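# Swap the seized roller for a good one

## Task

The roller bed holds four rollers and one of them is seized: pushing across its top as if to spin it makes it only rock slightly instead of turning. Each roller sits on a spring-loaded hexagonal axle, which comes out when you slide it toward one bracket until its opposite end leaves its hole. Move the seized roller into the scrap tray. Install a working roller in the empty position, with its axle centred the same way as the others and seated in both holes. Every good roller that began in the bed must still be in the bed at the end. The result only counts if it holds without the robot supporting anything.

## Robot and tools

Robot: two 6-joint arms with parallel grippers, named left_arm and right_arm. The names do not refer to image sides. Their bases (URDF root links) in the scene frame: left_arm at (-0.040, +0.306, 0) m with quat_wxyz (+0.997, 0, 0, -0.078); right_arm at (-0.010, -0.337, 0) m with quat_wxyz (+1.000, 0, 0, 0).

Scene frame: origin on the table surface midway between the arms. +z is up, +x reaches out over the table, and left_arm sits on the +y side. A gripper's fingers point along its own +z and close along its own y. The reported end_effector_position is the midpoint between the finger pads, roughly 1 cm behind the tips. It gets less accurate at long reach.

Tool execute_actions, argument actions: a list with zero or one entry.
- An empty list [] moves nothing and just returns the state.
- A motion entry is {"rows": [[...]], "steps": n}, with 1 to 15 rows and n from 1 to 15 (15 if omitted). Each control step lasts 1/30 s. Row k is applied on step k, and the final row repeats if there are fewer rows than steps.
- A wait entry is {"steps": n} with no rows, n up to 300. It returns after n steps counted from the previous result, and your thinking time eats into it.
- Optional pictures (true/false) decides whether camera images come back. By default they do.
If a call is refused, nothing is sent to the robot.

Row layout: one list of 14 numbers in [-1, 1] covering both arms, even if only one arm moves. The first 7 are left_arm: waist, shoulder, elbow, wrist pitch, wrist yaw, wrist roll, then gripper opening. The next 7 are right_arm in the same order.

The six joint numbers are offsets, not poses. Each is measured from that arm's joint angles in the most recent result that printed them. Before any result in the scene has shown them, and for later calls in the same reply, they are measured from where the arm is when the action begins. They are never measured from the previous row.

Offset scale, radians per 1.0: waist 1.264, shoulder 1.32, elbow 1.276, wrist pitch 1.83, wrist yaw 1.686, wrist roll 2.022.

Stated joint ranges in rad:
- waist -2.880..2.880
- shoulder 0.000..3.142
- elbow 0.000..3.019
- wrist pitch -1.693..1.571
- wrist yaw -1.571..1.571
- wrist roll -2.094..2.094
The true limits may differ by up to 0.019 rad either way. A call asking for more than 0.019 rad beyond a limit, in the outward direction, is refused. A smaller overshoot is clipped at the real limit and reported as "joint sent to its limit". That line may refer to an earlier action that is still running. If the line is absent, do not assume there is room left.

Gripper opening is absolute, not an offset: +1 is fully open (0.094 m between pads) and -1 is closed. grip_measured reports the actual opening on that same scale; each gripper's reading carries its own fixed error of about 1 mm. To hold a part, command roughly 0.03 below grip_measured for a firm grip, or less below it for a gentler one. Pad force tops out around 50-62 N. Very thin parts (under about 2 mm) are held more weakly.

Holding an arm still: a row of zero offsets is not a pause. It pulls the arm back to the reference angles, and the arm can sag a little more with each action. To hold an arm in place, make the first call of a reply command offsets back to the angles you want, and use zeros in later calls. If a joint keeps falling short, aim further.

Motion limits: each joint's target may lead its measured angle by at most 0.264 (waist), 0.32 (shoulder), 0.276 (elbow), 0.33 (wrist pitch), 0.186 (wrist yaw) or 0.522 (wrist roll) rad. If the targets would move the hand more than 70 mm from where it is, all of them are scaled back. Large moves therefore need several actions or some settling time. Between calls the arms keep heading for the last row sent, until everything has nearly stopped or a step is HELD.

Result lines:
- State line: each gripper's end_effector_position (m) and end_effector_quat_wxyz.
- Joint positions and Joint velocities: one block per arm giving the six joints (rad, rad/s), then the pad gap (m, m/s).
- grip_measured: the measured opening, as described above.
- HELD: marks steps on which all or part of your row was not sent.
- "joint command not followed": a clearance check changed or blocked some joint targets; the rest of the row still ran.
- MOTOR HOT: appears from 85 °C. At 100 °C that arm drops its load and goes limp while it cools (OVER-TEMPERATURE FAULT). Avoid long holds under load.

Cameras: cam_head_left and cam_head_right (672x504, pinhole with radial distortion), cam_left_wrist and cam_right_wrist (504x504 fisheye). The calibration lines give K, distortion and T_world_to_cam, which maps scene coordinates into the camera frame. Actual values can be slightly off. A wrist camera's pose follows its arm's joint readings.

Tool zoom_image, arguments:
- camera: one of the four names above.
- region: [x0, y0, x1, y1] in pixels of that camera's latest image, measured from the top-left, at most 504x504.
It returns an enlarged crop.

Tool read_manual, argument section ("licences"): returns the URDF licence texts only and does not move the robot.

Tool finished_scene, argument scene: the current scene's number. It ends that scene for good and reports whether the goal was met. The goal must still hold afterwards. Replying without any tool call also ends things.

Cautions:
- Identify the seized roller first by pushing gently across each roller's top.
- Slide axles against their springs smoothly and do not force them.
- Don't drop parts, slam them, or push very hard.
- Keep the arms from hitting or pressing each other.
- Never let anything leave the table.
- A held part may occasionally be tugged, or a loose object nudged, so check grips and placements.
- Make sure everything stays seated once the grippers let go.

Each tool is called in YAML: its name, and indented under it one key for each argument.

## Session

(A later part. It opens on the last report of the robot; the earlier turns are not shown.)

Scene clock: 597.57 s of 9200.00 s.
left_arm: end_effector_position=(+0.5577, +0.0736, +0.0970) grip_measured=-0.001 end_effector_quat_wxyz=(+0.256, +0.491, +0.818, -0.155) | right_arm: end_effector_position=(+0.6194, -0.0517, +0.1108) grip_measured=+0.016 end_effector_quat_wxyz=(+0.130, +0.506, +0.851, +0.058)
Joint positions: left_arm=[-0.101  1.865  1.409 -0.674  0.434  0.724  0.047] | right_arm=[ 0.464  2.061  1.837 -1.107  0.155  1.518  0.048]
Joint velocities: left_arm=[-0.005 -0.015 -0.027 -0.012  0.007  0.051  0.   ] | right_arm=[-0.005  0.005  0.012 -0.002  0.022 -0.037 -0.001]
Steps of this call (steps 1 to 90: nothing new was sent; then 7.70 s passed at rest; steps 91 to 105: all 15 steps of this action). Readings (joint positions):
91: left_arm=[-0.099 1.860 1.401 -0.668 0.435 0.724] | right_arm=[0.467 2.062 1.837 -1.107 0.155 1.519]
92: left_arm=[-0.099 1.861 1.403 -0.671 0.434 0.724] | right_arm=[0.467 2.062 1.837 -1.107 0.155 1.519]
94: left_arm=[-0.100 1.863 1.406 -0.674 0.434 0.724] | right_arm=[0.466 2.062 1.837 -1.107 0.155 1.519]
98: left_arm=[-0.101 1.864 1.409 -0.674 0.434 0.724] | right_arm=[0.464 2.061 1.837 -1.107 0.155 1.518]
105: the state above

execute_actions:
  actions:
    - {"rows":[[0.014,0.016,0.055,-0.006,0,0,-0.04,0,-0.02,0.075,-0.012,0,0,-0.04]],"steps":15}
  pictures: false

Scene clock: 611.60 s of 9200.00 s.
left_arm: end_effector_position=(+0.5582, +0.0737, +0.0972) grip_measured=-0.001 end_effector_quat_wxyz=(+0.253, +0.491, +0.819, -0.156) | right_arm: end_effector_position=(+0.6186, -0.0522, +0.1109) grip_measured=+0.016 end_effector_quat_wxyz=(+0.129, +0.506, +0.851, +0.056)
Joint positions: left_arm=[-0.101  1.869  1.417 -0.686  0.435  0.727  0.047] | right_arm=[ 0.464  2.061  1.838 -1.112  0.156  1.519  0.048]
Joint velocities: left_arm=[-0.005 -0.015  0.007 -0.002  0.095 -0.022 -0.   ] | right_arm=[-0.015  0.005 -0.007 -0.007 -0.022 -0.022 -0.002]
Steps of this call (steps 1 to 15: the robot went on to your last target; steps 16 to 90: nothing new was sent; then 10.53 s passed at rest; steps 91 to 105: all 15 steps of this action). Readings (joint positions):
91: left_arm=[-0.101 1.866 1.411 -0.676 0.434 0.724] | right_arm=[0.464 2.061 1.837 -1.109 0.155 1.518]
92: left_arm=[-0.101 1.867 1.413 -0.681 0.434 0.724] | right_arm=[0.464 2.061 1.837 -1.111 0.155 1.518]
94: left_arm=[-0.101 1.869 1.416 -0.684 0.435 0.726] | right_arm=[0.464 2.061 1.838 -1.112 0.155 1.518]
98: left_arm=[-0.101 1.869 1.417 -0.686 0.435 0.727] | right_arm=[0.464 2.061 1.838 -1.112 0.156 1.519]
105: the state above

execute_actions:
  actions:
    - {"rows":[[-0.018,0.012,0.055,0.0,0,0,-0.04,-0.02,-0.055,0.06,0,0,0,-0.04]],"steps":15}

Scene clock: 619.33 s of 9200.00 s.
left_arm: end_effector_position=(+0.5614, +0.0668, +0.0990) grip_measured=-0.001 end_effector_quat_wxyz=(+0.255, +0.495, +0.816, -0.156) | right_arm: end_effector_position=(+0.6219, -0.0594, +0.1116) grip_measured=+0.016 end_effector_quat_wxyz=(+0.129, +0.510, +0.848, +0.055)
Joint positions: left_arm=[-0.11   1.877  1.433 -0.688  0.433  0.726  0.047] | right_arm=[ 0.453  2.06   1.838 -1.112  0.156  1.517  0.048]
Joint velocities: left_arm=[ 0.005 -0.005 -0.002 -0.012 -0.007  0.007 -0.001] | right_arm=[-0.015  0.015  0.012  0.007 -0.037 -0.066 -0.   ]
Steps of this call (steps 1 to 15: the robot went on to your last target; steps 16 to 90: nothing new was sent; then 4.23 s passed at rest; steps 91 to 105: all 15 steps of this action). Readings (joint positions):
91: left_arm=[-0.102 1.869 1.418 -0.687 0.435 0.727] | right_arm=[0.463 2.061 1.838 -1.112 0.156 1.519]
92: left_arm=[-0.103 1.869 1.419 -0.688 0.435 0.727] | right_arm=[0.462 2.061 1.838 -1.112 0.156 1.519]
94: left_arm=[-0.106 1.872 1.425 -0.688 0.433 0.727] | right_arm=[0.458 2.061 1.838 -1.112 0.156 1.519]
98: left_arm=[-0.110 1.877 1.433 -0.688 0.433 0.726] | right_arm=[0.453 2.060 1.838 -1.112 0.156 1.517]
105: the state above
camera_calibration (this result's frames):
cam_left_wrist: T_world_to_cam=[[-0.895153, -0.445732, -0.004945, 0.533337], [-0.445724, 0.894889, 0.0224229, 0.192251], [-0.00556936, 0.022276, -0.999736, 0.227966], [0, 0, 0, 1]] pos_world=[0.564379, 0.0606032, 0.226232]
cam_right_wrist: T_world_to_cam=[[-0.853229, -0.467784, -0.230605, 0.52512], [-0.521081, 0.746151, 0.414406, 0.328979], [-0.0217866, 0.473747, -0.880392, 0.261117], [0, 0, 0, 1]] pos_world=[0.625161, -0.123529, 0.214649]

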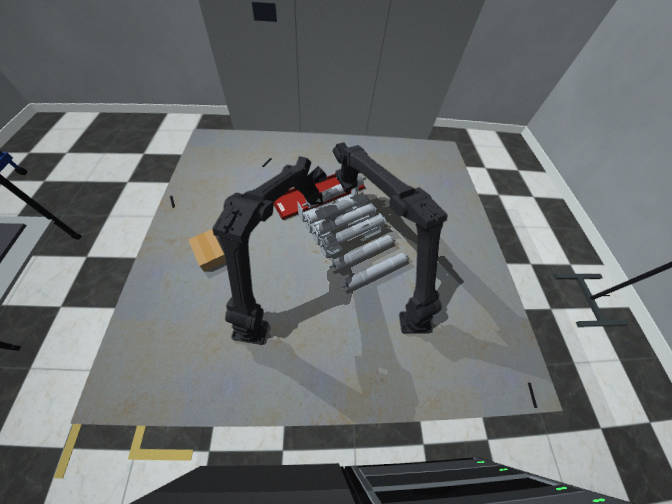

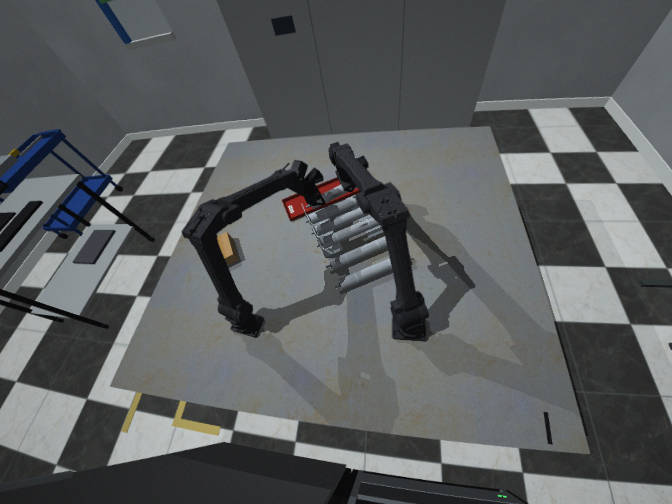

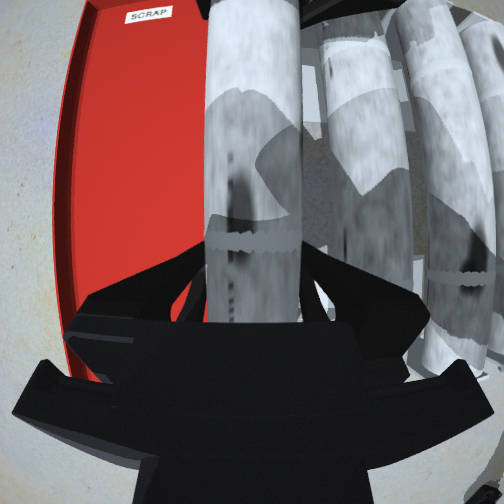

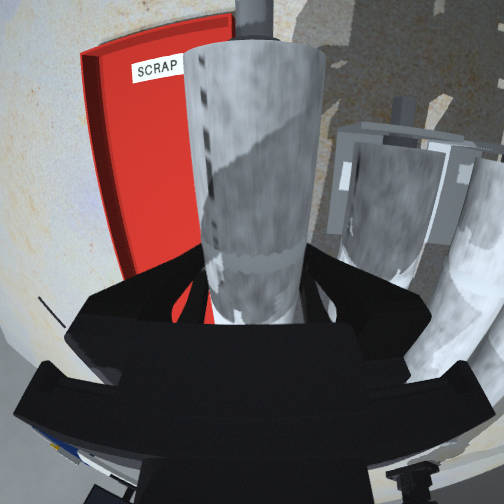

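execute_actions:
  actions:
    - {"rows":[[0.008,0.008,0.06,0,0,0,-0.04,0,-0.04,0.08,0,0,0,-0.04],[0.012,0.012,0.07,0,0,0,-0.04,0,-0.035,0.095,0,0,0,-0.04],[0.018,0.016,0.075,-0.004,0,0,-0.04,0,-0.03,0.11,-0.005,0,0,-0.04]],"steps":15}
  pictures: false

Scene clock: 626.87 s of 9200.00 s.
left_arm: end_effector_position=(+0.5742, +0.0682, +0.1093) grip_measured=-0.001 end_effector_quat_wxyz=(+0.265, +0.500, +0.811, -0.150) | right_arm: end_effector_position=(+0.6323, -0.0585, +0.1256) grip_measured=+0.016 end_effector_quat_wxyz=(+0.141, +0.512, +0.845, +0.066)
Joint positions: left_arm=[-0.103  1.886  1.472 -0.699  0.433  0.743  0.047] | right_arm=[ 0.449  2.06   1.87  -1.112  0.164  1.517  0.048]
Joint velocities: left_arm=[-0.024 -0.005  0.002  0.002  0.007  0.051  0.   ] | right_arm=[-0.015 -0.005 -0.007 -0.007 -0.037 -0.095  0.   ]
Steps of this call (steps 1 to 15: the robot went on to your last target; steps 16 to 90: nothing new was sent; then 4.03 s passed at rest; steps 91 to 105: all 15 steps of this action). Readings (joint positions):
91: left_arm=[-0.110 1.877 1.435 -0.689 0.433 0.726] | right_arm=[0.453 2.060 1.838 -1.112 0.156 1.517]
92: left_arm=[-0.109 1.879 1.439 -0.691 0.433 0.726] | right_arm=[0.453 2.060 1.839 -1.112 0.156 1.517]
94: left_arm=[-0.109 1.885 1.450 -0.698 0.433 0.730] | right_arm=[0.452 2.060 1.845 -1.112 0.160 1.517]
98: left_arm=[-0.106 1.886 1.465 -0.699 0.433 0.737] | right_arm=[0.450 2.060 1.859 -1.112 0.163 1.517]
105: the state above

execute_actions:
  actions:
    - {"rows":[[0.01,0.012,0.05,-0.002,0,0.004,-0.04,0,-0.012,0.095,-0.004,0,0,-0.04],[0.013,0.016,0.056,-0.004,0.002,0.007,-0.04,0,-0.005,0.106,-0.008,0,0,-0.04],[0.016,0.02,0.062,-0.006,0.004,0.01,-0.04,0,0.002,0.118,-0.012,0,0,-0.04],[0.019,0.023,0.067,-0.008,0.005,0.012,-0.04,0,0.009,0.13,-0.015,0,0,-0.04],[0.022,0.027,0.073,-0.01,0.006,0.014,-0.04,0,0.016,0.141,-0.018,0,0,-0.04],[0.025,0.03,0.078,-0.012,0.007,0.016,-0.04,0,0.023,0.152,-0.021,0,0,-0.04],[0.028,0.034,0.084,-0.014,0.008,0.017,-0.04,0,0.03,0.164,-0.024,0,0,-0.04],[0.031,0.037,0.089,-0.016,0.009,0.018,-0.04,0,0.037,0.175,-0.027,0,0,-0.04],[0.034,0.04,0.094,-0.018,0.01,0.019,-0.04,0,0.044,0.187,-0.03,0,0,-0.04],[0.037,0.043,0.099,-0.02,0.011,0.02,-0.04,0,0.051,0.198,-0.033,0,0,-0.04]],"steps":15}
  pictures: false

execute_actions:
  actions:
    - {"steps":10}
  pictures: false

Scene clock: 657.40 s of 9200.00 s.
left_arm: end_effector_position=(+0.6019, +0.0842, +0.1138) grip_measured=-0.001 end_effector_quat_wxyz=(+0.273, +0.499, +0.809, -0.145) | right_arm: end_effector_position=(+0.6610, -0.0434, +0.1300) grip_measured=+0.016 end_effector_quat_wxyz=(+0.144, +0.510, +0.845, +0.072)
Joint positions: left_arm=[-0.067  1.93   1.549 -0.727  0.443  0.775  0.047] | right_arm=[ 0.45   2.146  2.022 -1.164  0.162  1.514  0.048]
Joint velocities: left_arm=[-0.024  0.015  0.007 -0.061  0.037  0.007 -0.001] | right_arm=[ 0.005  0.024  0.012 -0.061 -0.051  0.007 -0.001]
Steps of this call (steps 1 to 15: the robot went on to your last target; steps 16 to 90: nothing new was sent; then 27.03 s passed at rest; steps 91 to 105: all 15 steps of this action). Readings (joint positions):
91: left_arm=[-0.103 1.886 1.472 -0.700 0.433 0.745] | right_arm=[0.449 2.061 1.871 -1.113 0.165 1.517]
92: left_arm=[-0.102 1.887 1.475 -0.701 0.433 0.745] | right_arm=[0.449 2.063 1.876 -1.116 0.167 1.517]
94: left_arm=[-0.099 1.891 1.486 -0.708 0.434 0.747] | right_arm=[0.449 2.075 1.898 -1.128 0.167 1.517]
98: left_arm=[-0.083 1.909 1.519 -0.718 0.440 0.760] | right_arm=[0.449 2.109 1.962 -1.148 0.166 1.515]
105: the state above

Scene clock: 657.73 s of 9200.00 s.
left_arm: end_effector_position=(+0.6013, +0.0840, +0.1127) grip_measured=-0.001 end_effector_quat_wxyz=(+0.272, +0.499, +0.810, -0.146) | right_arm: end_effector_position=(+0.6603, -0.0437, +0.1285) grip_measured=+0.016 end_effector_quat_wxyz=(+0.143, +0.510, +0.845, +0.070)
Joint positions: left_arm=[-0.067  1.932  1.549 -0.73   0.445  0.775  0.047] | right_arm=[ 0.45   2.148  2.022 -1.167  0.162  1.514  0.048]
Joint velocities: left_arm=[ 0.005 -0.005 -0.007  0.002  0.037 -0.022  0.001] | right_arm=[-0.005 -0.005  0.007 -0.007 -0.022  0.007 -0.001]
Steps of this call (steps 1 to 10: the robot went on to your last target). Readings (joint positions):
1: left_arm=[-0.067 1.931 1.549 -0.729 0.444 0.775] | right_arm=[0.450 2.147 2.022 -1.166 0.162 1.514]
2: left_arm=[-0.067 1.932 1.549 -0.729 0.445 0.775] | right_arm=[0.450 2.147 2.022 -1.167 0.162 1.514]
4: left_arm=[-0.067 1.932 1.549 -0.730 0.445 0.775] | right_arm=[0.450 2.148 2.022 -1.167 0.162 1.514]
8: left_arm=[-0.067 1.932 1.549 -0.730 0.445 0.775] | right_arm=[0.450 2.148 2.022 -1.167 0.162 1.514]
10: the state above

execute_actions:
  actions:
    - {"rows":[[0.014,0.011,0.04,-0.004,0.005,0.008,-0.04,0.01,-0.006,0.09,-0.005,0,0.006,-0.04],[0.02,0.013,0.041,-0.005,0.007,0.012,-0.04,0.014,0.003,0.102,-0.007,0,0.008,-0.04],[0.026,0.016,0.042,-0.007,0.009,0.016,-0.04,0.018,0.012,0.114,-0.009,0,0.011,-0.04],[0.032,0.019,0.043,-0.008,0.011,0.019,-0.04,0.022,0.021,0.125,-0.011,0,0.013,-0.04],[0.038,0.021,0.044,-0.009,0.013,0.023,-0.04,0.026,0.03,0.137,-0.013,0,0.016,-0.04],[0.044,0.024,0.045,-0.011,0.015,0.027,-0.04,0.03,0.039,0.149,-0.015,0,0.018,-0.04],[0.05,0.026,0.046,-0.012,0.017,0.031,-0.04,0.034,0.048,0.16,-0.018,0,0.021,-0.04],[0.056,0.029,0.047,-0.013,0.019,0.034,-0.04,0.038,0.057,0.172,-0.02,0,0.023,-0.04],[0.062,0.032,0.048,-0.015,0.022,0.038,-0.04,0.041,0.066,0.184,-0.022,0,0.026,-0.04],[0.068,0.034,0.049,-0.016,0.024,0.042,-0.04,0.045,0.075,0.195,-0.024,0,0.028,-0.04],[0.074,0.037,0.05,-0.017,0.026,0.046,-0.04,0.049,0.084,0.207,-0.026,0,0.031,-0.04],[0.08,0.039,0.051,-0.019,0.028,0.05,-0.04,0.053,0.093,0.219,-0.028,0,0.034,-0.04],[0.086,0.042,0.052,-0.02,0.03,0.053,-0.04,0.057,0.101,0.23,-0.03,0,0.036,-0.04]],"steps":15}
  pictures: false

execute_actions:
  actions:
    - {"steps":12}

Scene clock: 674.27 s of 9200.00 s.
left_arm: end_effector_position=(+0.6152, +0.1429, +0.0894) grip_measured=-0.001 end_effector_quat_wxyz=(+0.263, +0.498, +0.814, -0.144) | right_arm: end_effector_position=(+0.6743, +0.0162, +0.1030) grip_measured=+0.016 end_effector_quat_wxyz=(+0.137, +0.508, +0.847, +0.076)
Joint positions: left_arm=[ 0.029  1.975  1.561 -0.759  0.474  0.872  0.047] | right_arm=[ 0.513  2.295  2.212 -1.217  0.162  1.571  0.048]
Joint velocities: left_arm=[ 0.181  0.132  0.046 -0.09  -0.022  0.33  -0.001] | right_arm=[ 0.122  0.239  0.164  0.007 -0.022  0.271  0.001]
Steps of this call (steps 1 to 15: the robot went on to your last target; steps 16 to 90: nothing new was sent; then 13.03 s passed at rest; steps 91 to 105: all 15 steps of this action). Readings (joint positions):
91: left_arm=[-0.067 1.932 1.549 -0.730 0.445 0.775] | right_arm=[0.451 2.149 2.023 -1.169 0.162 1.514]
92: left_arm=[-0.067 1.932 1.549 -0.731 0.446 0.775] | right_arm=[0.452 2.151 2.027 -1.173 0.162 1.514]
94: left_arm=[-0.061 1.934 1.552 -0.734 0.450 0.776] | right_arm=[0.455 2.163 2.048 -1.184 0.162 1.514]
98: left_arm=[-0.033 1.946 1.560 -0.739 0.459 0.799] | right_arm=[0.471 2.207 2.112 -1.200 0.162 1.524]
105: the state above

Scene clock: 674.67 s of 9200.00 s.
left_arm: end_effector_position=(+0.6139, +0.1482, +0.0792) grip_measured=-0.001 end_effector_quat_wxyz=(+0.256, +0.502, +0.813, -0.147) | right_arm: end_effector_position=(+0.6719, +0.0211, +0.0926) grip_measured=+0.016 end_effector_quat_wxyz=(+0.133, +0.513, +0.845, +0.071)
Joint positions: left_arm=[ 0.038  1.99   1.561 -0.767  0.479  0.895  0.047] | right_arm=[ 0.52   2.312  2.218 -1.221  0.163  1.591  0.048]
Joint velocities: left_arm=[-0.015 -0.024  0.017 -0.002 -0.037  0.051 -0.001] | right_arm=[-0.005  0.005  0.002 -0.012 -0.007 -0.022  0.   ]
Steps of this call (steps 1 to 12: the robot went on to your last target). Readings (joint positions):
1: left_arm=[0.034 1.979 1.561 -0.762 0.475 0.882] | right_arm=[0.516 2.302 2.216 -1.217 0.162 1.578]
2: left_arm=[0.037 1.982 1.561 -0.765 0.476 0.889] | right_arm=[0.519 2.306 2.217 -1.217 0.162 1.584]
4: left_arm=[0.038 1.988 1.561 -0.767 0.477 0.894] | right_arm=[0.520 2.311 2.217 -1.218 0.162 1.590]
8: left_arm=[0.038 1.990 1.561 -0.767 0.479 0.895] | right_arm=[0.520 2.312 2.218 -1.221 0.163 1.591]
12: the state above
camera_calibration (this result's frames):
cam_left_wrist: T_world_to_cam=[[-0.899157, -0.436981, -0.023766, 0.619131], [-0.437552, 0.898677, 0.0304509, 0.137064], [0.00805151, 0.037779, -0.999254, 0.195959], [0, 0, 0, 1]] pos_world=[0.615091, 0.139969, 0.206354]
cam_right_wrist: T_world_to_cam=[[-0.850071, -0.457512, -0.260888, 0.601589], [-0.526669, 0.738635, 0.42076, 0.306187], [0.000198136, 0.495077, -0.868849, 0.191016], [0, 0, 0, 1]] pos_world=[0.672614, -0.0454936, 0.19408]

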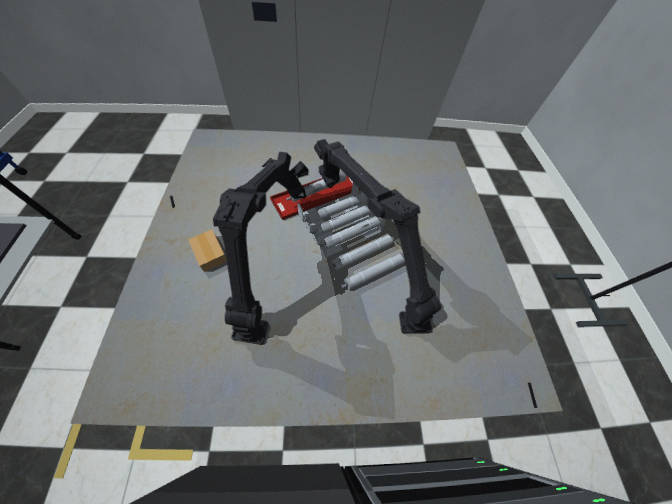

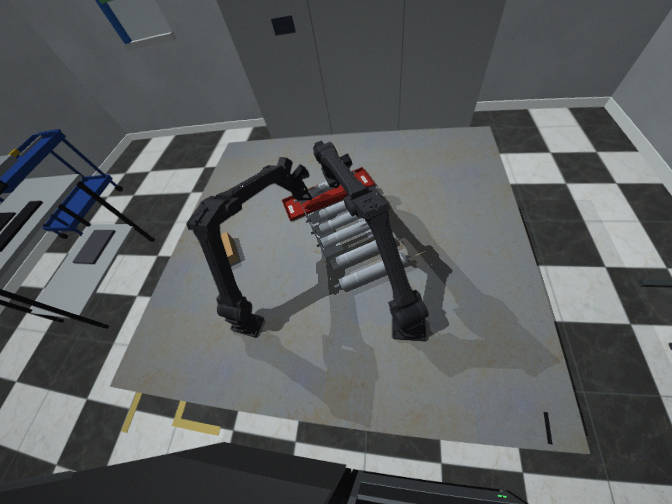

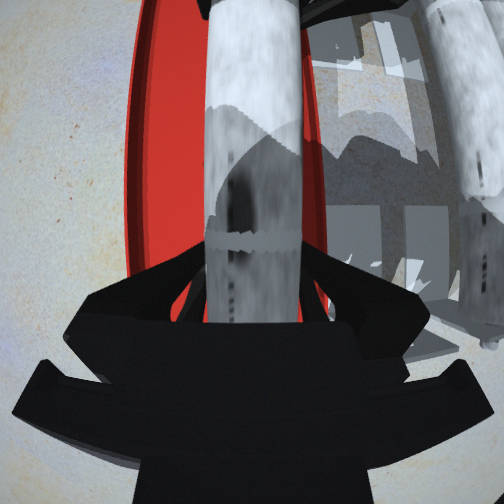

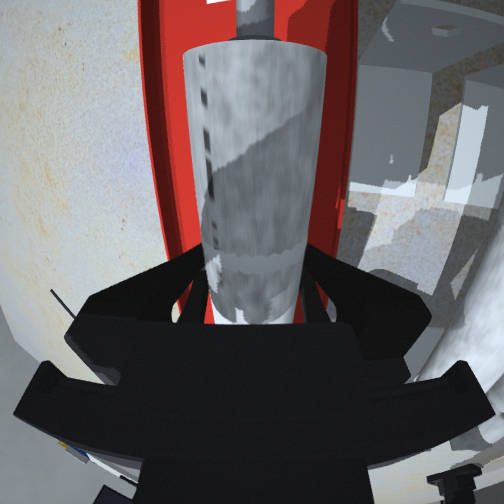

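execute_actions:
  actions:
    - {"rows":[[0,0.001,0.02,0.006,0,0,-0.04,0,-0.021,0.04,0.008,0,0,-0.04],[0,0.003,0.014,0.009,0,0,-0.04,0,-0.02,0.026,0.013,0,0,-0.04],[0,0.005,0.012,0.012,0,0,-0.04,0,-0.018,0.021,0.018,0,0,-0.04],[0,0.007,0.01,0.015,0,0,-0.04,0,-0.017,0.016,0.022,0,0,-0.04],[0,0.009,0.008,0.018,0,0,-0.04,0,-0.015,0.01,0.027,0,0,-0.04],[0,0.011,0.006,0.021,0,0,-0.04,0,-0.013,0.005,0.032,0,0,-0.04],[0,0.013,0.004,0.024,0,0,-0.04,0,-0.012,0,0.036,0,0,-0.04],[0,0.015,0.002,0.027,0,0,-0.04,0,-0.01,-0.005,0.041,0,0,-0.04],[0,0.017,0,0.03,0,0,-0.04,0,-0.009,-0.011,0.046,0,0,-0.04],[0,0.019,-0.002,0.033,0,0,-0.04,0,-0.007,-0.016,0.05,0,0,-0.04],[0,0.021,-0.004,0.036,0,0,-0.04,0,-0.005,-0.021,0.055,0,0,-0.04],[0,0.023,-0.006,0.039,0,0,-0.04,0,-0.004,-0.026,0.06,0,0,-0.04],[0,0.025,-0.008,0.042,0,0,-0.04,0,-0.002,-0.032,0.064,0,0,-0.04],[0,0.028,-0.011,0.045,0,0,-0.04,0,-0.001,-0.037,0.069,0,0,-0.04]],"steps":15}
  pictures: false

execute_actions:
  actions:
    - {"steps":12}
  pictures: false

Scene clock: 702.17 s of 9200.00 s.
left_arm: end_effector_position=(+0.6191, +0.1506, +0.0614) grip_measured=-0.001 end_effector_quat_wxyz=(+0.263, +0.505, +0.811, -0.135) | right_arm: end_effector_position=(+0.6771, +0.0235, +0.0744) grip_measured=+0.016 end_effector_quat_wxyz=(+0.142, +0.513, +0.842, +0.084)
Joint positions: left_arm=[ 0.039  2.01   1.541 -0.704  0.463  0.901  0.047] | right_arm=[ 0.52   2.314  2.169 -1.138  0.165  1.59   0.048]
Joint velocities: left_arm=[ 0.005  0.112 -0.085  0.1   -0.051  0.051 -0.   ] | right_arm=[-0.005  0.073 -0.149  0.164 -0.081 -0.066  0.   ]
Steps of this call (steps 1 to 30: the robot went on to your last target; steps 31 to 90: nothing new was sent; then 24.00 s passed at rest; steps 91 to 105: all 15 steps of this action). Readings (joint positions):
91: left_arm=[0.038 1.990 1.561 -0.767 0.477 0.896] | right_arm=[0.520 2.312 2.218 -1.221 0.163 1.591]
92: left_arm=[0.038 1.990 1.561 -0.767 0.476 0.896] | right_arm=[0.520 2.312 2.218 -1.221 0.163 1.591]
94: left_arm=[0.038 1.990 1.561 -0.763 0.475 0.897] | right_arm=[0.520 2.312 2.218 -1.216 0.163 1.591]
98: left_arm=[0.038 1.990 1.559 -0.744 0.466 0.898] | right_arm=[0.520 2.312 2.212 -1.192 0.166 1.591]
105: the state above

Scene clock: 702.57 s of 9200.00 s.
left_arm: end_effector_position=(+0.6166, +0.1509, +0.0455) grip_measured=-0.001 end_effector_quat_wxyz=(+0.255, +0.504, +0.814, -0.138) | right_arm: end_effector_position=(+0.6750, +0.0238, +0.0567) grip_measured=+0.016 end_effector_quat_wxyz=(+0.134, +0.514, +0.844, +0.079)
Joint positions: left_arm=[ 0.039  2.031  1.533 -0.695  0.463  0.901  0.047] | right_arm=[ 0.52   2.332  2.158 -1.126  0.158  1.592  0.048]
Joint velocities: left_arm=[-0.015 -0.005 -0.007  0.007  0.066 -0.022 -0.   ] | right_arm=[-0.005  0.005 -0.012 -0.002  0.007  0.037  0.002]
Steps of this call (steps 1 to 12: the robot went on to your last target). Readings (joint positions):
1: left_arm=[0.039 2.014 1.538 -0.701 0.463 0.901] | right_arm=[0.520 2.318 2.166 -1.134 0.164 1.590]
2: left_arm=[0.039 2.018 1.537 -0.699 0.463 0.901] | right_arm=[0.520 2.321 2.163 -1.132 0.163 1.590]
4: left_arm=[0.039 2.025 1.535 -0.698 0.463 0.901] | right_arm=[0.520 2.327 2.160 -1.129 0.160 1.591]
8: left_arm=[0.039 2.031 1.533 -0.697 0.463 0.901] | right_arm=[0.520 2.332 2.158 -1.128 0.158 1.592]
12: the state above

execute_actions:
  actions:
    - {"rows":[[0,-0.006,0.02,0,0,0,-0.04,-0.008,-0.015,0.007,0.019,-0.012,0,-0.04],[0,-0.006,0.02,0,0,0,-0.04,-0.01,-0.014,0.004,0.022,-0.02,-0.003,-0.04],[0,-0.006,0.02,0,0,0,-0.04,-0.012,-0.013,0.001,0.024,-0.027,-0.005,-0.04],[0,-0.006,0.02,0,0,0,-0.04,-0.014,-0.012,-0.002,0.027,-0.035,-0.007,-0.04],[0,-0.006,0.02,0,0,0,-0.04,-0.017,-0.011,-0.005,0.03,-0.042,-0.009,-0.04],[0,-0.006,0.02,0,0,0,-0.04,-0.019,-0.01,-0.008,0.033,-0.05,-0.011,-0.04],[0,-0.006,0.02,0,0,0,-0.04,-0.021,-0.009,-0.01,0.035,-0.057,-0.013,-0.04],[0,-0.006,0.02,0,0,0,-0.04,-0.023,-0.008,-0.013,0.038,-0.065,-0.015,-0.04],[0,-0.006,0.02,0,0,0,-0.04,-0.026,-0.007,-0.016,0.041,-0.072,-0.018,-0.04],[0,-0.006,0.02,0,0,0,-0.04,-0.028,-0.007,-0.018,0.043,-0.08,-0.02,-0.04]],"steps":15}
  pictures: false

execute_actions:
  actions:
    - {"steps":10}
  pictures: false

Scene clock: 714.53 s of 9200.00 s.
left_arm: end_effector_position=(+0.6173, +0.1534, +0.0443) grip_measured=-0.001 end_effector_quat_wxyz=(+0.253, +0.505, +0.815, -0.130) | right_arm: end_effector_position=(+0.6761, +0.0264, +0.0434) grip_measured=+0.016 end_effector_quat_wxyz=(+0.086, +0.514, +0.845, +0.116)
Joint positions: left_arm=[ 0.039  2.031  1.533 -0.695  0.447  0.906  0.047] | right_arm=[ 0.494  2.334  2.127 -1.077  0.03   1.583  0.048]
Joint velocities: left_arm=[ 0.005  0.005 -0.002  0.002  0.007  0.007  0.001] | right_arm=[-0.005 -0.015  0.022  0.012  0.037 -0.066 -0.003]
Steps of this call (steps 1 to 30: the robot went on to your last target; steps 31 to 90: nothing new was sent; then 8.47 s passed at rest; steps 91 to 105: all 15 steps of this action). Readings (joint positions):
91: left_arm=[0.039 2.031 1.533 -0.695 0.459 0.901] | right_arm=[0.520 2.332 2.158 -1.125 0.151 1.592]
92: left_arm=[0.039 2.031 1.533 -0.695 0.456 0.903] | right_arm=[0.519 2.332 2.158 -1.122 0.143 1.592]
94: left_arm=[0.039 2.031 1.533 -0.695 0.453 0.905] | right_arm=[0.515 2.332 2.152 -1.113 0.121 1.591]
98: left_arm=[0.039 2.031 1.533 -0.695 0.448 0.906] | right_arm=[0.504 2.332 2.139 -1.094 0.071 1.587]
105: the state above

Scene clock: 714.87 s of 9200.00 s.
left_arm: end_effector_position=(+0.6173, +0.1534, +0.0443) grip_measured=-0.001 end_effector_quat_wxyz=(+0.253, +0.505, +0.815, -0.130) | right_arm: end_effector_position=(+0.6761, +0.0265, +0.0434) grip_measured=+0.016 end_effector_quat_wxyz=(+0.086, +0.514, +0.845, +0.116)
Joint positions: left_arm=[ 0.039  2.031  1.533 -0.695  0.447  0.906  0.047] | right_arm=[ 0.494  2.334  2.127 -1.077  0.03   1.583  0.048]
Joint velocities: left_arm=[-0.005 -0.005  0.012 -0.002 -0.037  0.051  0.001] | right_arm=[-0.005 -0.015 -0.012 -0.002  0.022 -0.051  0.   ]
Steps of this call (steps 1 to 10: the robot went on to your last target). Readings (joint positions):
1: left_arm=[0.039 2.031 1.533 -0.695 0.447 0.906] | right_arm=[0.494 2.334 2.127 -1.077 0.030 1.583]
2: left_arm=[0.039 2.031 1.533 -0.695 0.447 0.906] | right_arm=[0.494 2.334 2.127 -1.077 0.030 1.583]
4: left_arm=[0.039 2.031 1.533 -0.695 0.447 0.906] | right_arm=[0.494 2.334 2.127 -1.077 0.030 1.583]
8: left_arm=[0.039 2.031 1.533 -0.695 0.447 0.906] | right_arm=[0.494 2.334 2.127 -1.077 0.030 1.583]
10: the state above

Lower both with q2: right ~20 mm, left ~12 mm.

execute_actions:
  actions:
    - {"rows":[[0,0,0.02,0,0,0,-0.04,0,-0.006,0.02,0.01,0,0,-0.04],[0,0.002,0.02,0,0,0,-0.04,0,-0.004,0.02,0.01,0,0,-0.04],[0,0.004,0.02,0,0,0,-0.04,0,-0.002,0.02,0.01,0,0,-0.04],[0,0.005,0.02,0,0,0,-0.04,0,0,0.02,0.01,0,0,-0.04],[0,0.007,0.02,0,0,0,-0.04,0,0.002,0.02,0.01,0,0,-0.04],[0,0.008,0.02,0,0,0,-0.04,0,0.004,0.02,0.01,0,0,-0.04],[0,0.01,0.02,0,0,0,-0.04,0,0.006,0.02,0.01,0,0,-0.04],[0,0.011,0.02,0,0,0,-0.04,0,0.008,0.02,0.01,0,0,-0.04],[0,0.013,0.02,0,0,0,-0.04,0,0.01,0.02,0.01,0,0,-0.04],[0,0.014,0.02,0,0,0,-0.04,0,0.012,0.02,0.01,0,0,-0.04]],"steps":15}
  pictures: false

execute_actions:
  actions:
    - {"steps":10}

Scene clock: 723.77 s of 9200.00 s.
left_arm: end_effector_position=(+0.6167, +0.1537, +0.0387) grip_measured=-0.001 end_effector_quat_wxyz=(+0.248, +0.505, +0.816, -0.129) | right_arm: end_effector_position=(+0.6754, +0.0264, +0.0338) grip_measured=+0.016 end_effector_quat_wxyz=(+0.082, +0.517, +0.845, +0.112)
Joint positions: left_arm=[ 0.038  2.039  1.533 -0.695  0.44   0.906  0.047] | right_arm=[ 0.494  2.347  2.127 -1.074  0.028  1.588  0.048]
Joint velocities: left_arm=[-0.005  0.015  0.002 -0.002 -0.051 -0.022  0.   ] | right_arm=[-0.005 -0.005 -0.012  0.002  0.022 -0.007 -0.   ]
Steps of this call (steps 1 to 15: the robot went on to your last target; steps 16 to 90: nothing new was sent; then 5.40 s passed at rest; steps 91 to 105: all 15 steps of this action). Readings (joint positions):
91: left_arm=[0.039 2.031 1.533 -0.695 0.442 0.906] | right_arm=[0.494 2.334 2.127 -1.077 0.030 1.583]
92: left_arm=[0.038 2.031 1.533 -0.695 0.441 0.906] | right_arm=[0.494 2.334 2.127 -1.077 0.031 1.583]
94: left_arm=[0.038 2.031 1.533 -0.695 0.440 0.906] | right_arm=[0.494 2.335 2.127 -1.077 0.031 1.583]
98: left_arm=[0.038 2.035 1.533 -0.695 0.440 0.906] | right_arm=[0.494 2.339 2.127 -1.077 0.031 1.584]
105: the state above

Scene clock: 724.10 s of 9200.00 s.
left_arm: end_effector_position=(+0.6167, +0.1537, +0.0387) grip_measured=-0.001 end_effector_quat_wxyz=(+0.248, +0.505, +0.816, -0.129) | right_arm: end_effector_position=(+0.6754, +0.0264, +0.0338) grip_measured=+0.016 end_effector_quat_wxyz=(+0.082, +0.517, +0.845, +0.112)
Joint positions: left_arm=[ 0.038  2.039  1.533 -0.695  0.44   0.906  0.047] | right_arm=[ 0.494  2.347  2.127 -1.074  0.028  1.588  0.048]
Joint velocities: left_arm=[-0.005 -0.005 -0.017 -0.012  0.037  0.007 -0.001] | right_arm=[-0.015 -0.005 -0.017 -0.007 -0.037 -0.007 -0.   ]
Steps of this call (steps 1 to 10: the robot went on to your last target). Readings (joint positions):
1: left_arm=[0.038 2.039 1.533 -0.695 0.440 0.906] | right_arm=[0.494 2.347 2.127 -1.074 0.028 1.588]
2: left_arm=[0.038 2.039 1.533 -0.695 0.440 0.906] | right_arm=[0.494 2.347 2.127 -1.074 0.028 1.588]
4: left_arm=[0.038 2.039 1.533 -0.695 0.440 0.906] | right_arm=[0.494 2.347 2.127 -1.074 0.028 1.588]
8: left_arm=[0.038 2.039 1.533 -0.695 0.440 0.906] | right_arm=[0.494 2.347 2.127 -1.074 0.028 1.588]
10: the state above
camera_calibration (this result's frames):
cam_left_wrist: T_world_to_cam=[[-0.897073, -0.439512, -0.0457116, 0.623059], [-0.441701, 0.894862, 0.0642011, 0.136425], [0.0126884, 0.0777839, -0.996889, 0.146163], [0, 0, 0, 1]] pos_world=[0.617334, 0.140391, 0.165431]
cam_right_wrist: T_world_to_cam=[[-0.85659, -0.434654, -0.278081, 0.596036], [-0.51418, 0.673825, 0.53064, 0.318449], [-0.0432675, 0.597525, -0.800682, 0.161634], [0, 0, 0, 1]] pos_world=[0.681292, -0.0520893, 0.126182]

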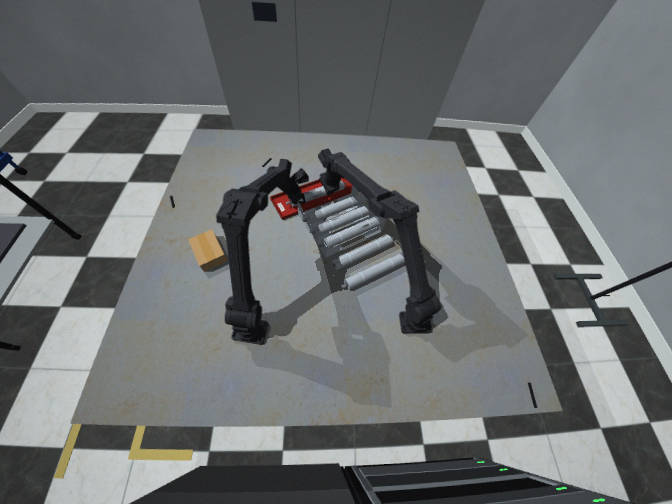

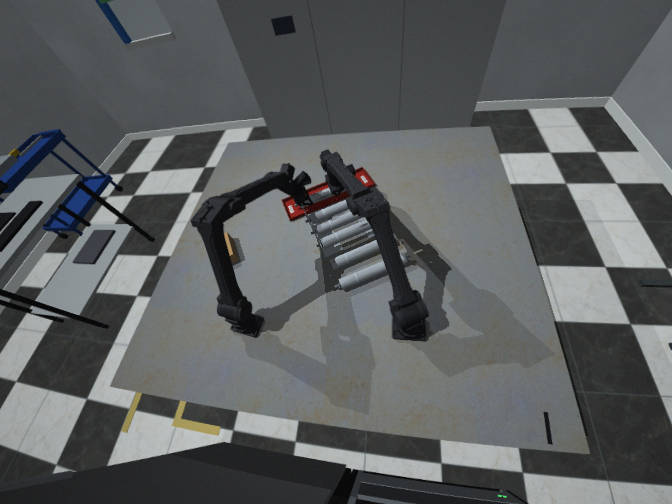

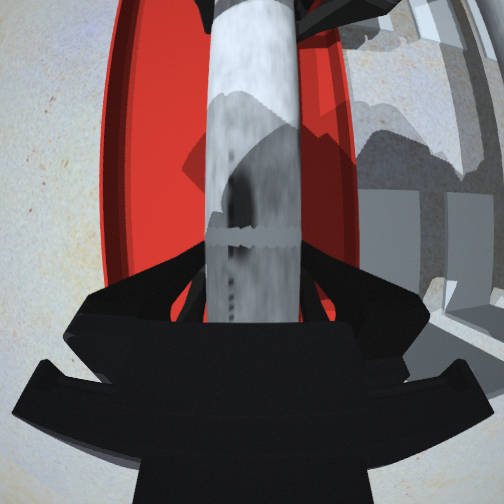

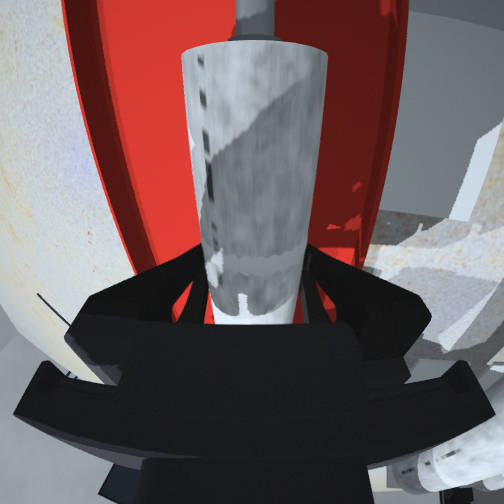

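Probably touching; press a little more to check.

execute_actions:
  actions:
    - {"rows":[[0,0.011,0.015,0,0,0,-0.04,0,0.006,0.015,0,0,0,-0.04],[0,0.014,0.015,0,0,0,-0.04,0,0.01,0.015,0,0,0,-0.04],[0,0.017,0.015,0,0,0,-0.04,0,0.014,0.015,0,0,0,-0.04]],"steps":15}
  pictures: false

Scene clock: 730.27 s of 9200.00 s.
left_arm: end_effector_position=(+0.6167, +0.1539, +0.0381) grip_measured=-0.001 end_effector_quat_wxyz=(+0.247, +0.505, +0.817, -0.129) | right_arm: end_effector_position=(+0.6753, +0.0264, +0.0326) grip_measured=+0.016 end_effector_quat_wxyz=(+0.081, +0.517, +0.845, +0.112)
Joint positions: left_arm=[ 0.038  2.04   1.533 -0.695  0.439  0.906  0.047] | right_arm=[ 0.494  2.348  2.127 -1.074  0.028  1.589  0.048]
Joint velocities: left_arm=[ 0.005 -0.015  0.007  0.002  0.007  0.051 -0.   ] | right_arm=[-0.005 -0.015  0.002  0.007 -0.022  0.037 -0.001]
Steps of this call (steps 1 to 15: the robot went on to your last target; steps 16 to 90: nothing new was sent; then 2.67 s passed at rest; steps 91 to 105: all 15 steps of this action). Readings (joint positions):
91: left_arm=[0.038 2.039 1.533 -0.695 0.439 0.906] | right_arm=[0.494 2.347 2.127 -1.074 0.028 1.588]
92: left_arm=[0.038 2.039 1.533 -0.695 0.439 0.906] | right_arm=[0.494 2.347 2.127 -1.074 0.028 1.588]
94: left_arm=[0.038 2.040 1.533 -0.695 0.439 0.906] | right_arm=[0.494 2.347 2.127 -1.074 0.028 1.588]
98: left_arm=[0.038 2.040 1.533 -0.695 0.439 0.906] | right_arm=[0.494 2.348 2.127 -1.074 0.028 1.589]
105: the state above

execute_actions:
  actions:
    - {"rows":[[0,0,0.015,0,0,0,0.1,0,0,0.015,0,0,0,0.1],[0,0,0.015,0,0,0,0.25,0,0,0.015,0,0,0,0.25],[0,0,0.015,0,0,0,0.4,0,0,0.015,0,0,0,0.4],[0,0,0.015,0,0,0,0.4,0,0,0.015,0,0,0,0.4],[0,0,0.015,0,0,0,0.4,0,0,0.015,0,0,0,0.4],[0,-0.015,0.015,0,0,0,0.4,0,-0.015,0.015,-0.005,0,0,0.4],[0,-0.03,0.015,-0.005,0,0,0.4,0,-0.03,0.015,-0.01,0,0,0.4],[0,-0.045,0.015,-0.01,0,0,0.4,0,-0.045,0.015,-0.015,0,0,0.4],[0,-0.06,0.015,-0.015,0,0,0.4,0,-0.06,0.015,-0.02,0,0,0.4],[0,-0.075,0.015,-0.02,0,0,0.4,0,-0.075,0.015,-0.025,0,0,0.4],[0,-0.09,0.015,-0.03,0,0,0.4,0,-0.09,0.015,-0.035,0,0,0.4],[0,-0.105,0.015,-0.04,0,0,0.4,0,-0.105,0.015,-0.045,0,0,0.4],[0,-0.12,0.015,-0.05,0,0,0.4,0,-0.12,0.015,-0.055,0,0,0.4],[0,-0.135,0.015,-0.06,0,0,0.4,0,-0.135,0.015,-0.065,0,0,0.4],[0,-0.15,0.015,-0.07,0,0,0.4,0,-0.15,0.015,-0.075,0,0,0.4]],"steps":15}
  pictures: false

execute_actions:
  actions:
    - {"steps":12}

zoom_image:
  camera: "cam_head_left"
  region: [310, 200, 430, 310]

Scene clock: 745.40 s of 9200.00 s.
left_arm: end_effector_position=(+0.6054, +0.1553, +0.1063) grip_measured=+0.398 end_effector_quat_wxyz=(+0.261, +0.507, +0.812, -0.122) | right_arm: end_effector_position=(+0.6643, +0.0205, +0.0904) grip_measured=+0.398 end_effector_quat_wxyz=(+0.083, +0.517, +0.844, +0.115)
Joint positions: left_arm=[ 0.038  1.922  1.533 -0.78   0.439  0.906  0.066] | right_arm=[ 0.494  2.264  2.127 -1.152  0.028  1.589  0.066]
Joint velocities: left_arm=[-0.005 -0.767 -0.012 -0.486 -0.066  0.095 -0.001] | right_arm=[-0.005 -0.552  0.002 -0.393 -0.022 -0.037  0.001]
Steps of this call (steps 1 to 15: the robot went on to your last target; steps 16 to 90: nothing new was sent; then 11.63 s passed at rest; steps 91 to 105: all 15 steps of this action). Readings (joint positions):
91: left_arm=[0.038 2.040 1.533 -0.695 0.439 0.906] | right_arm=[0.494 2.348 2.127 -1.074 0.028 1.589]
92: left_arm=[0.038 2.040 1.533 -0.695 0.439 0.906] | right_arm=[0.494 2.348 2.127 -1.074 0.028 1.589]
94: left_arm=[0.038 2.040 1.533 -0.695 0.439 0.906] | right_arm=[0.494 2.348 2.127 -1.074 0.028 1.589]
98: left_arm=[0.038 2.034 1.533 -0.698 0.439 0.906] | right_arm=[0.494 2.345 2.127 -1.080 0.028 1.589]
105: the state above

Scene clock: 745.80 s of 9200.00 s.
left_arm: end_effector_position=(+0.5985, +0.1561, +0.1817) grip_measured=+0.398 end_effector_quat_wxyz=(+0.301, +0.510, +0.799, -0.103) | right_arm: end_effector_position=(+0.6528, +0.0143, +0.2018) grip_measured=+0.398 end_effector_quat_wxyz=(+0.111, +0.513, +0.836, +0.162)
Joint positions: left_arm=[ 0.038  1.801  1.537 -0.812  0.439  0.906  0.066] | right_arm=[ 0.494  2.107  2.127 -1.198  0.028  1.589  0.066]
Joint velocities: left_arm=[ 0.005  0.083 -0.017 -0.022  0.066  0.051  0.   ] | right_arm=[ 0.005  0.015 -0.012 -0.027 -0.022  0.007  0.   ]
Steps of this call (steps 1 to 12: the robot went on to your last target). Readings (joint positions):
1: left_arm=[0.038 1.897 1.533 -0.795 0.439 0.906] | right_arm=[0.494 2.244 2.127 -1.165 0.028 1.589]
2: left_arm=[0.038 1.872 1.533 -0.803 0.439 0.906] | right_arm=[0.494 2.224 2.127 -1.177 0.028 1.589]
4: left_arm=[0.038 1.829 1.533 -0.808 0.439 0.906] | right_arm=[0.494 2.182 2.127 -1.192 0.028 1.589]
8: left_arm=[0.038 1.792 1.537 -0.809 0.439 0.906] | right_arm=[0.494 2.120 2.127 -1.197 0.028 1.589]
12: the state above
camera_calibration (this result's frames):
cam_left_wrist: T_world_to_cam=[[-0.884669, -0.441395, -0.150104, 0.626199], [-0.446078, 0.89499, -0.00274842, 0.131829], [0.135555, 0.0645267, -0.988666, 0.215797], [0, 0, 0, 1]] pos_world=[0.583533, 0.14449, 0.307708]
cam_right_wrist: T_world_to_cam=[[-0.823092, -0.41532, -0.387336, 0.617958], [-0.56669, 0.645296, 0.512303, 0.264182], [0.0371766, 0.641172, -0.766496, 0.242414], [0, 0, 0, 1]] pos_world=[0.649333, -0.0692547, 0.289825]

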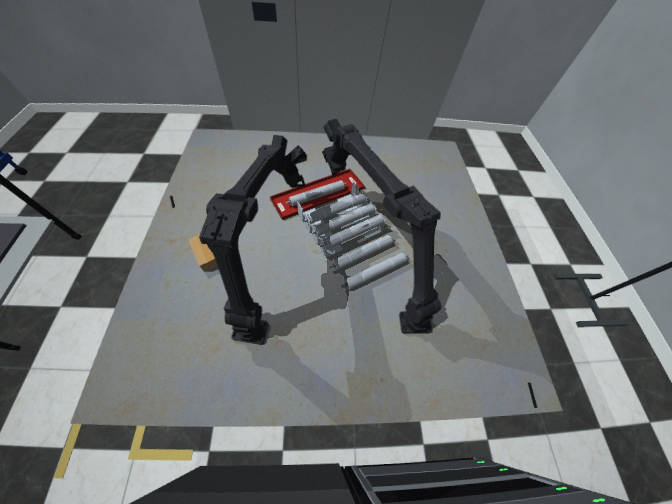

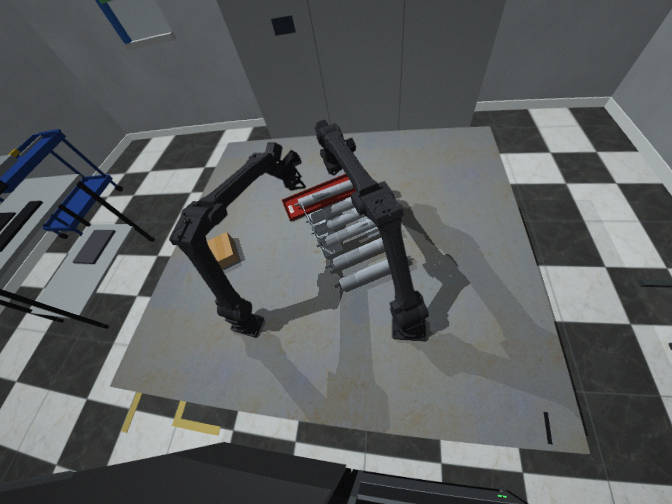

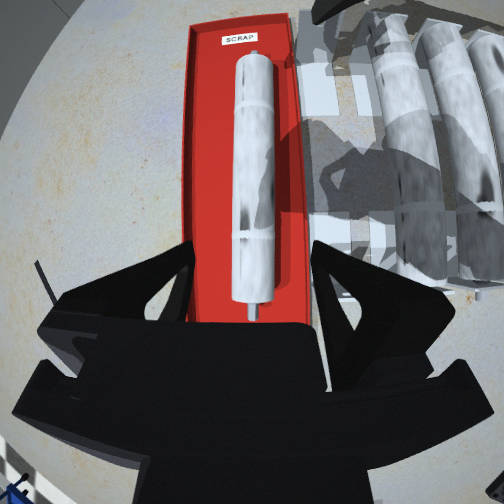

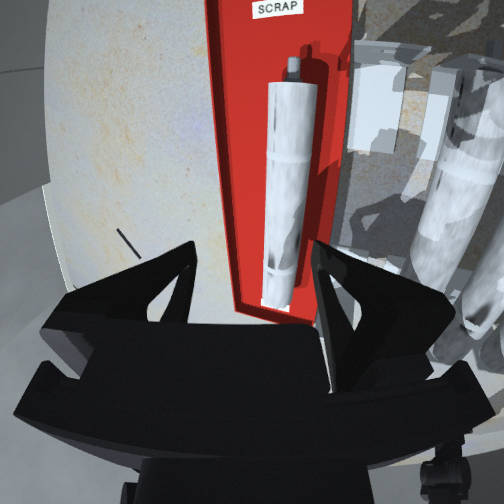

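Region (310, 200, 430, 310) of cam_head_left's 672x504 image, scaled by 4.200, with more detail than that image has; it fills the top 462 rows of this view, and the rest is white.

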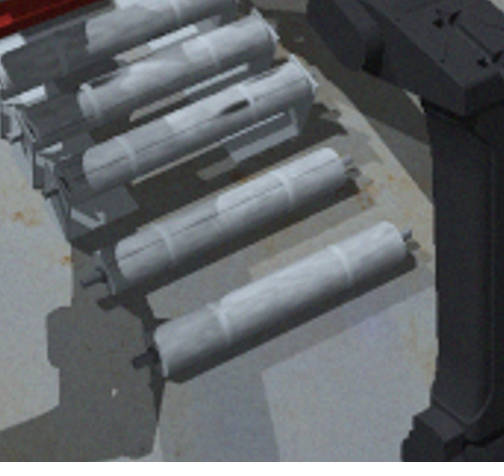

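execute_actions:
  actions:
    - {"rows":[[-0.533,-0.49,-0.723,0.252,-0.157,-0.346,0.0,-0.052,-0.545,-0.888,-0.018,-0.02,-0.048,0.5]],"steps":15}
  pictures: false

execute_actions:
  actions:
    - {"steps":35}

Scene clock: 783.90 s of 9200.00 s.
left_arm: end_effector_position=(+0.3725, -0.0033, +0.2156) grip_measured=+0.002 end_effector_quat_wxyz=(+0.383, +0.484, +0.779, -0.112) | right_arm: end_effector_position=(+0.4218, -0.1311, +0.2431) grip_measured=+0.498 end_effector_quat_wxyz=(+0.073, +0.511, +0.849, +0.111)
Joint positions: left_arm=[-0.423  1.286  0.941 -0.421  0.19   0.451  0.047] | right_arm=[ 0.445  1.422  1.331 -1.212 -0.001  1.528  0.07 ]
Joint velocities: left_arm=[-1.353 -1.177 -1.15   0.32  -0.066 -0.52  -0.   ] | right_arm=[-0.034 -1.548 -1.541 -0.051 -0.037  0.022  0.   ]
Steps of this call (steps 1 to 30: the robot went on to your last target; steps 31 to 90: nothing new was sent; then 34.60 s passed at rest; steps 91 to 105: all 15 steps of this action). Readings (joint positions):
91: left_arm=[0.031 1.805 1.519 -0.783 0.403 0.875] | right_arm=[0.493 2.110 2.105 -1.196 0.020 1.582]
92: left_arm=[0.022 1.783 1.480 -0.736 0.361 0.838] | right_arm=[0.492 2.081 2.054 -1.195 0.013 1.576]
94: left_arm=[-0.015 1.726 1.393 -0.658 0.288 0.765] | right_arm=[0.486 2.009 1.944 -1.200 0.005 1.565]
98: left_arm=[-0.133 1.584 1.227 -0.534 0.220 0.626] | right_arm=[0.469 1.829 1.728 -1.206 -0.000 1.549]
105: the state above

Scene clock: 785.07 s of 9200.00 s.
left_arm: end_effector_position=(+0.2148, -0.0011, +0.1046) grip_measured=+0.002 end_effector_quat_wxyz=(+0.276, +0.487, +0.811, -0.170) | right_arm: end_effector_position=(+0.3137, -0.1830, +0.1176) grip_measured=+0.498 end_effector_quat_wxyz=(-0.019, +0.507, +0.861, -0.025)
Joint positions: left_arm=[-0.645  1.154  0.588 -0.365  0.178  0.222  0.047] | right_arm=[ 0.442  1.398  0.988 -1.224 -0.004  1.507  0.07 ]
Joint velocities: left_arm=[-0.005 -0.005 -0.007 -0.002 -0.037 -0.066 -0.001] | right_arm=[-0.005  0.005 -0.007  0.007 -0.022 -0.095  0.001]
Steps of this call (steps 1 to 35: the robot went on to your last target). Readings (joint positions):
1: left_arm=[-0.469 1.248 0.898 -0.410 0.190 0.430] | right_arm=[0.444 1.376 1.279 -1.215 -0.001 1.528]
2: left_arm=[-0.513 1.214 0.854 -0.400 0.190 0.411] | right_arm=[0.444 1.342 1.233 -1.217 -0.001 1.527]
4: left_arm=[-0.585 1.160 0.761 -0.382 0.189 0.369] | right_arm=[0.444 1.308 1.153 -1.218 -0.001 1.526]
8: left_arm=[-0.651 1.135 0.611 -0.371 0.183 0.286] | right_arm=[0.444 1.338 1.027 -1.221 -0.003 1.517]
35: the state above
camera_calibration (this result's frames):
cam_left_wrist: T_world_to_cam=[[-0.892128, -0.451782, -0.000896948, 0.191683], [-0.451524, 0.891683, -0.0320678, 0.105394], [0.0152874, -0.0282036, -0.999485, 0.228657], [0, 0, 0, 1]] pos_world=[0.215098, -0.000929991, 0.232091]
cam_right_wrist: T_world_to_cam=[[-0.876091, -0.478462, 0.0594851, 0.17687], [-0.361586, 0.733618, 0.575378, 0.18692], [-0.318936, 0.482574, -0.815722, 0.405425], [0, 0, 0, 1]] pos_world=[0.351846, -0.24815, 0.212643]

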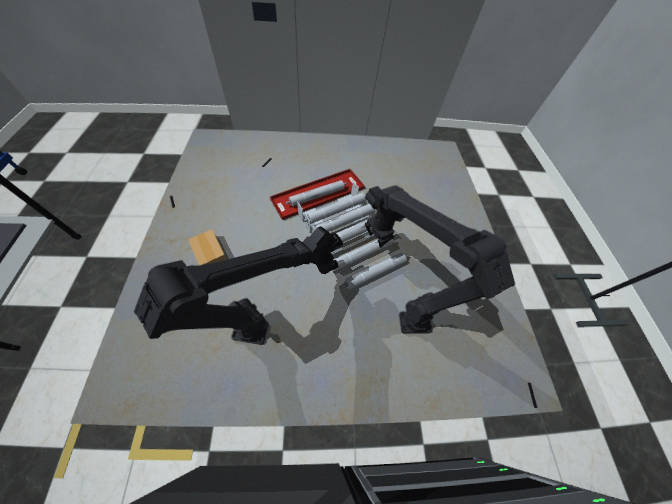

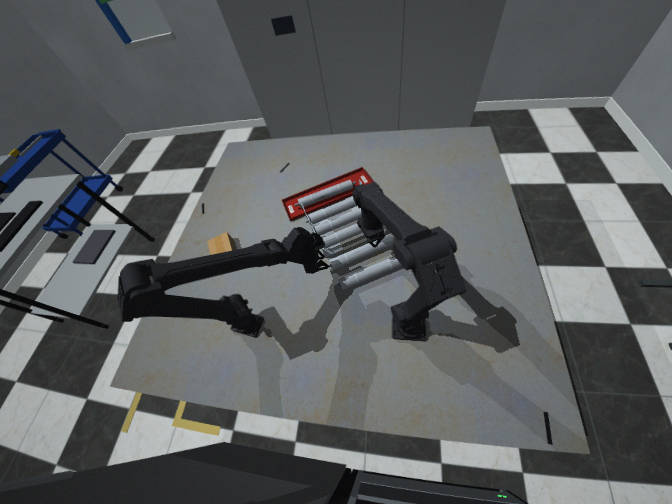

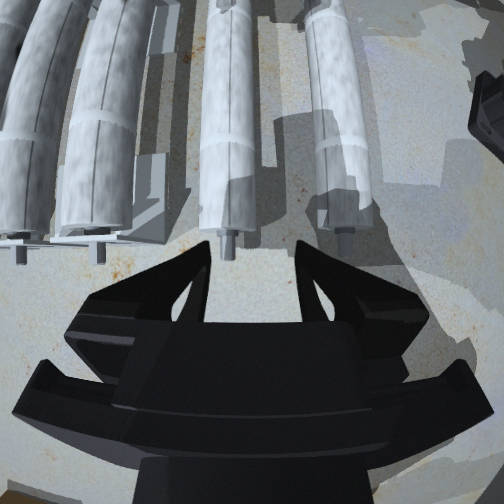

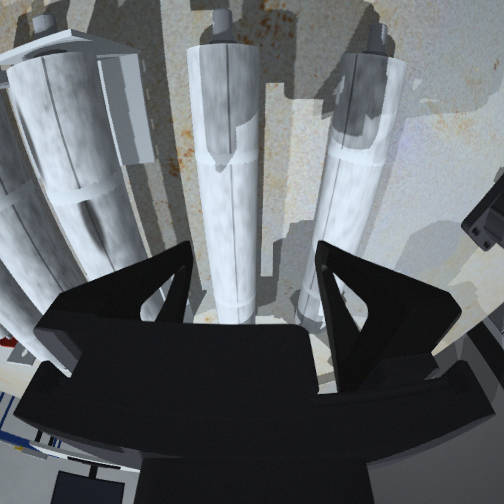

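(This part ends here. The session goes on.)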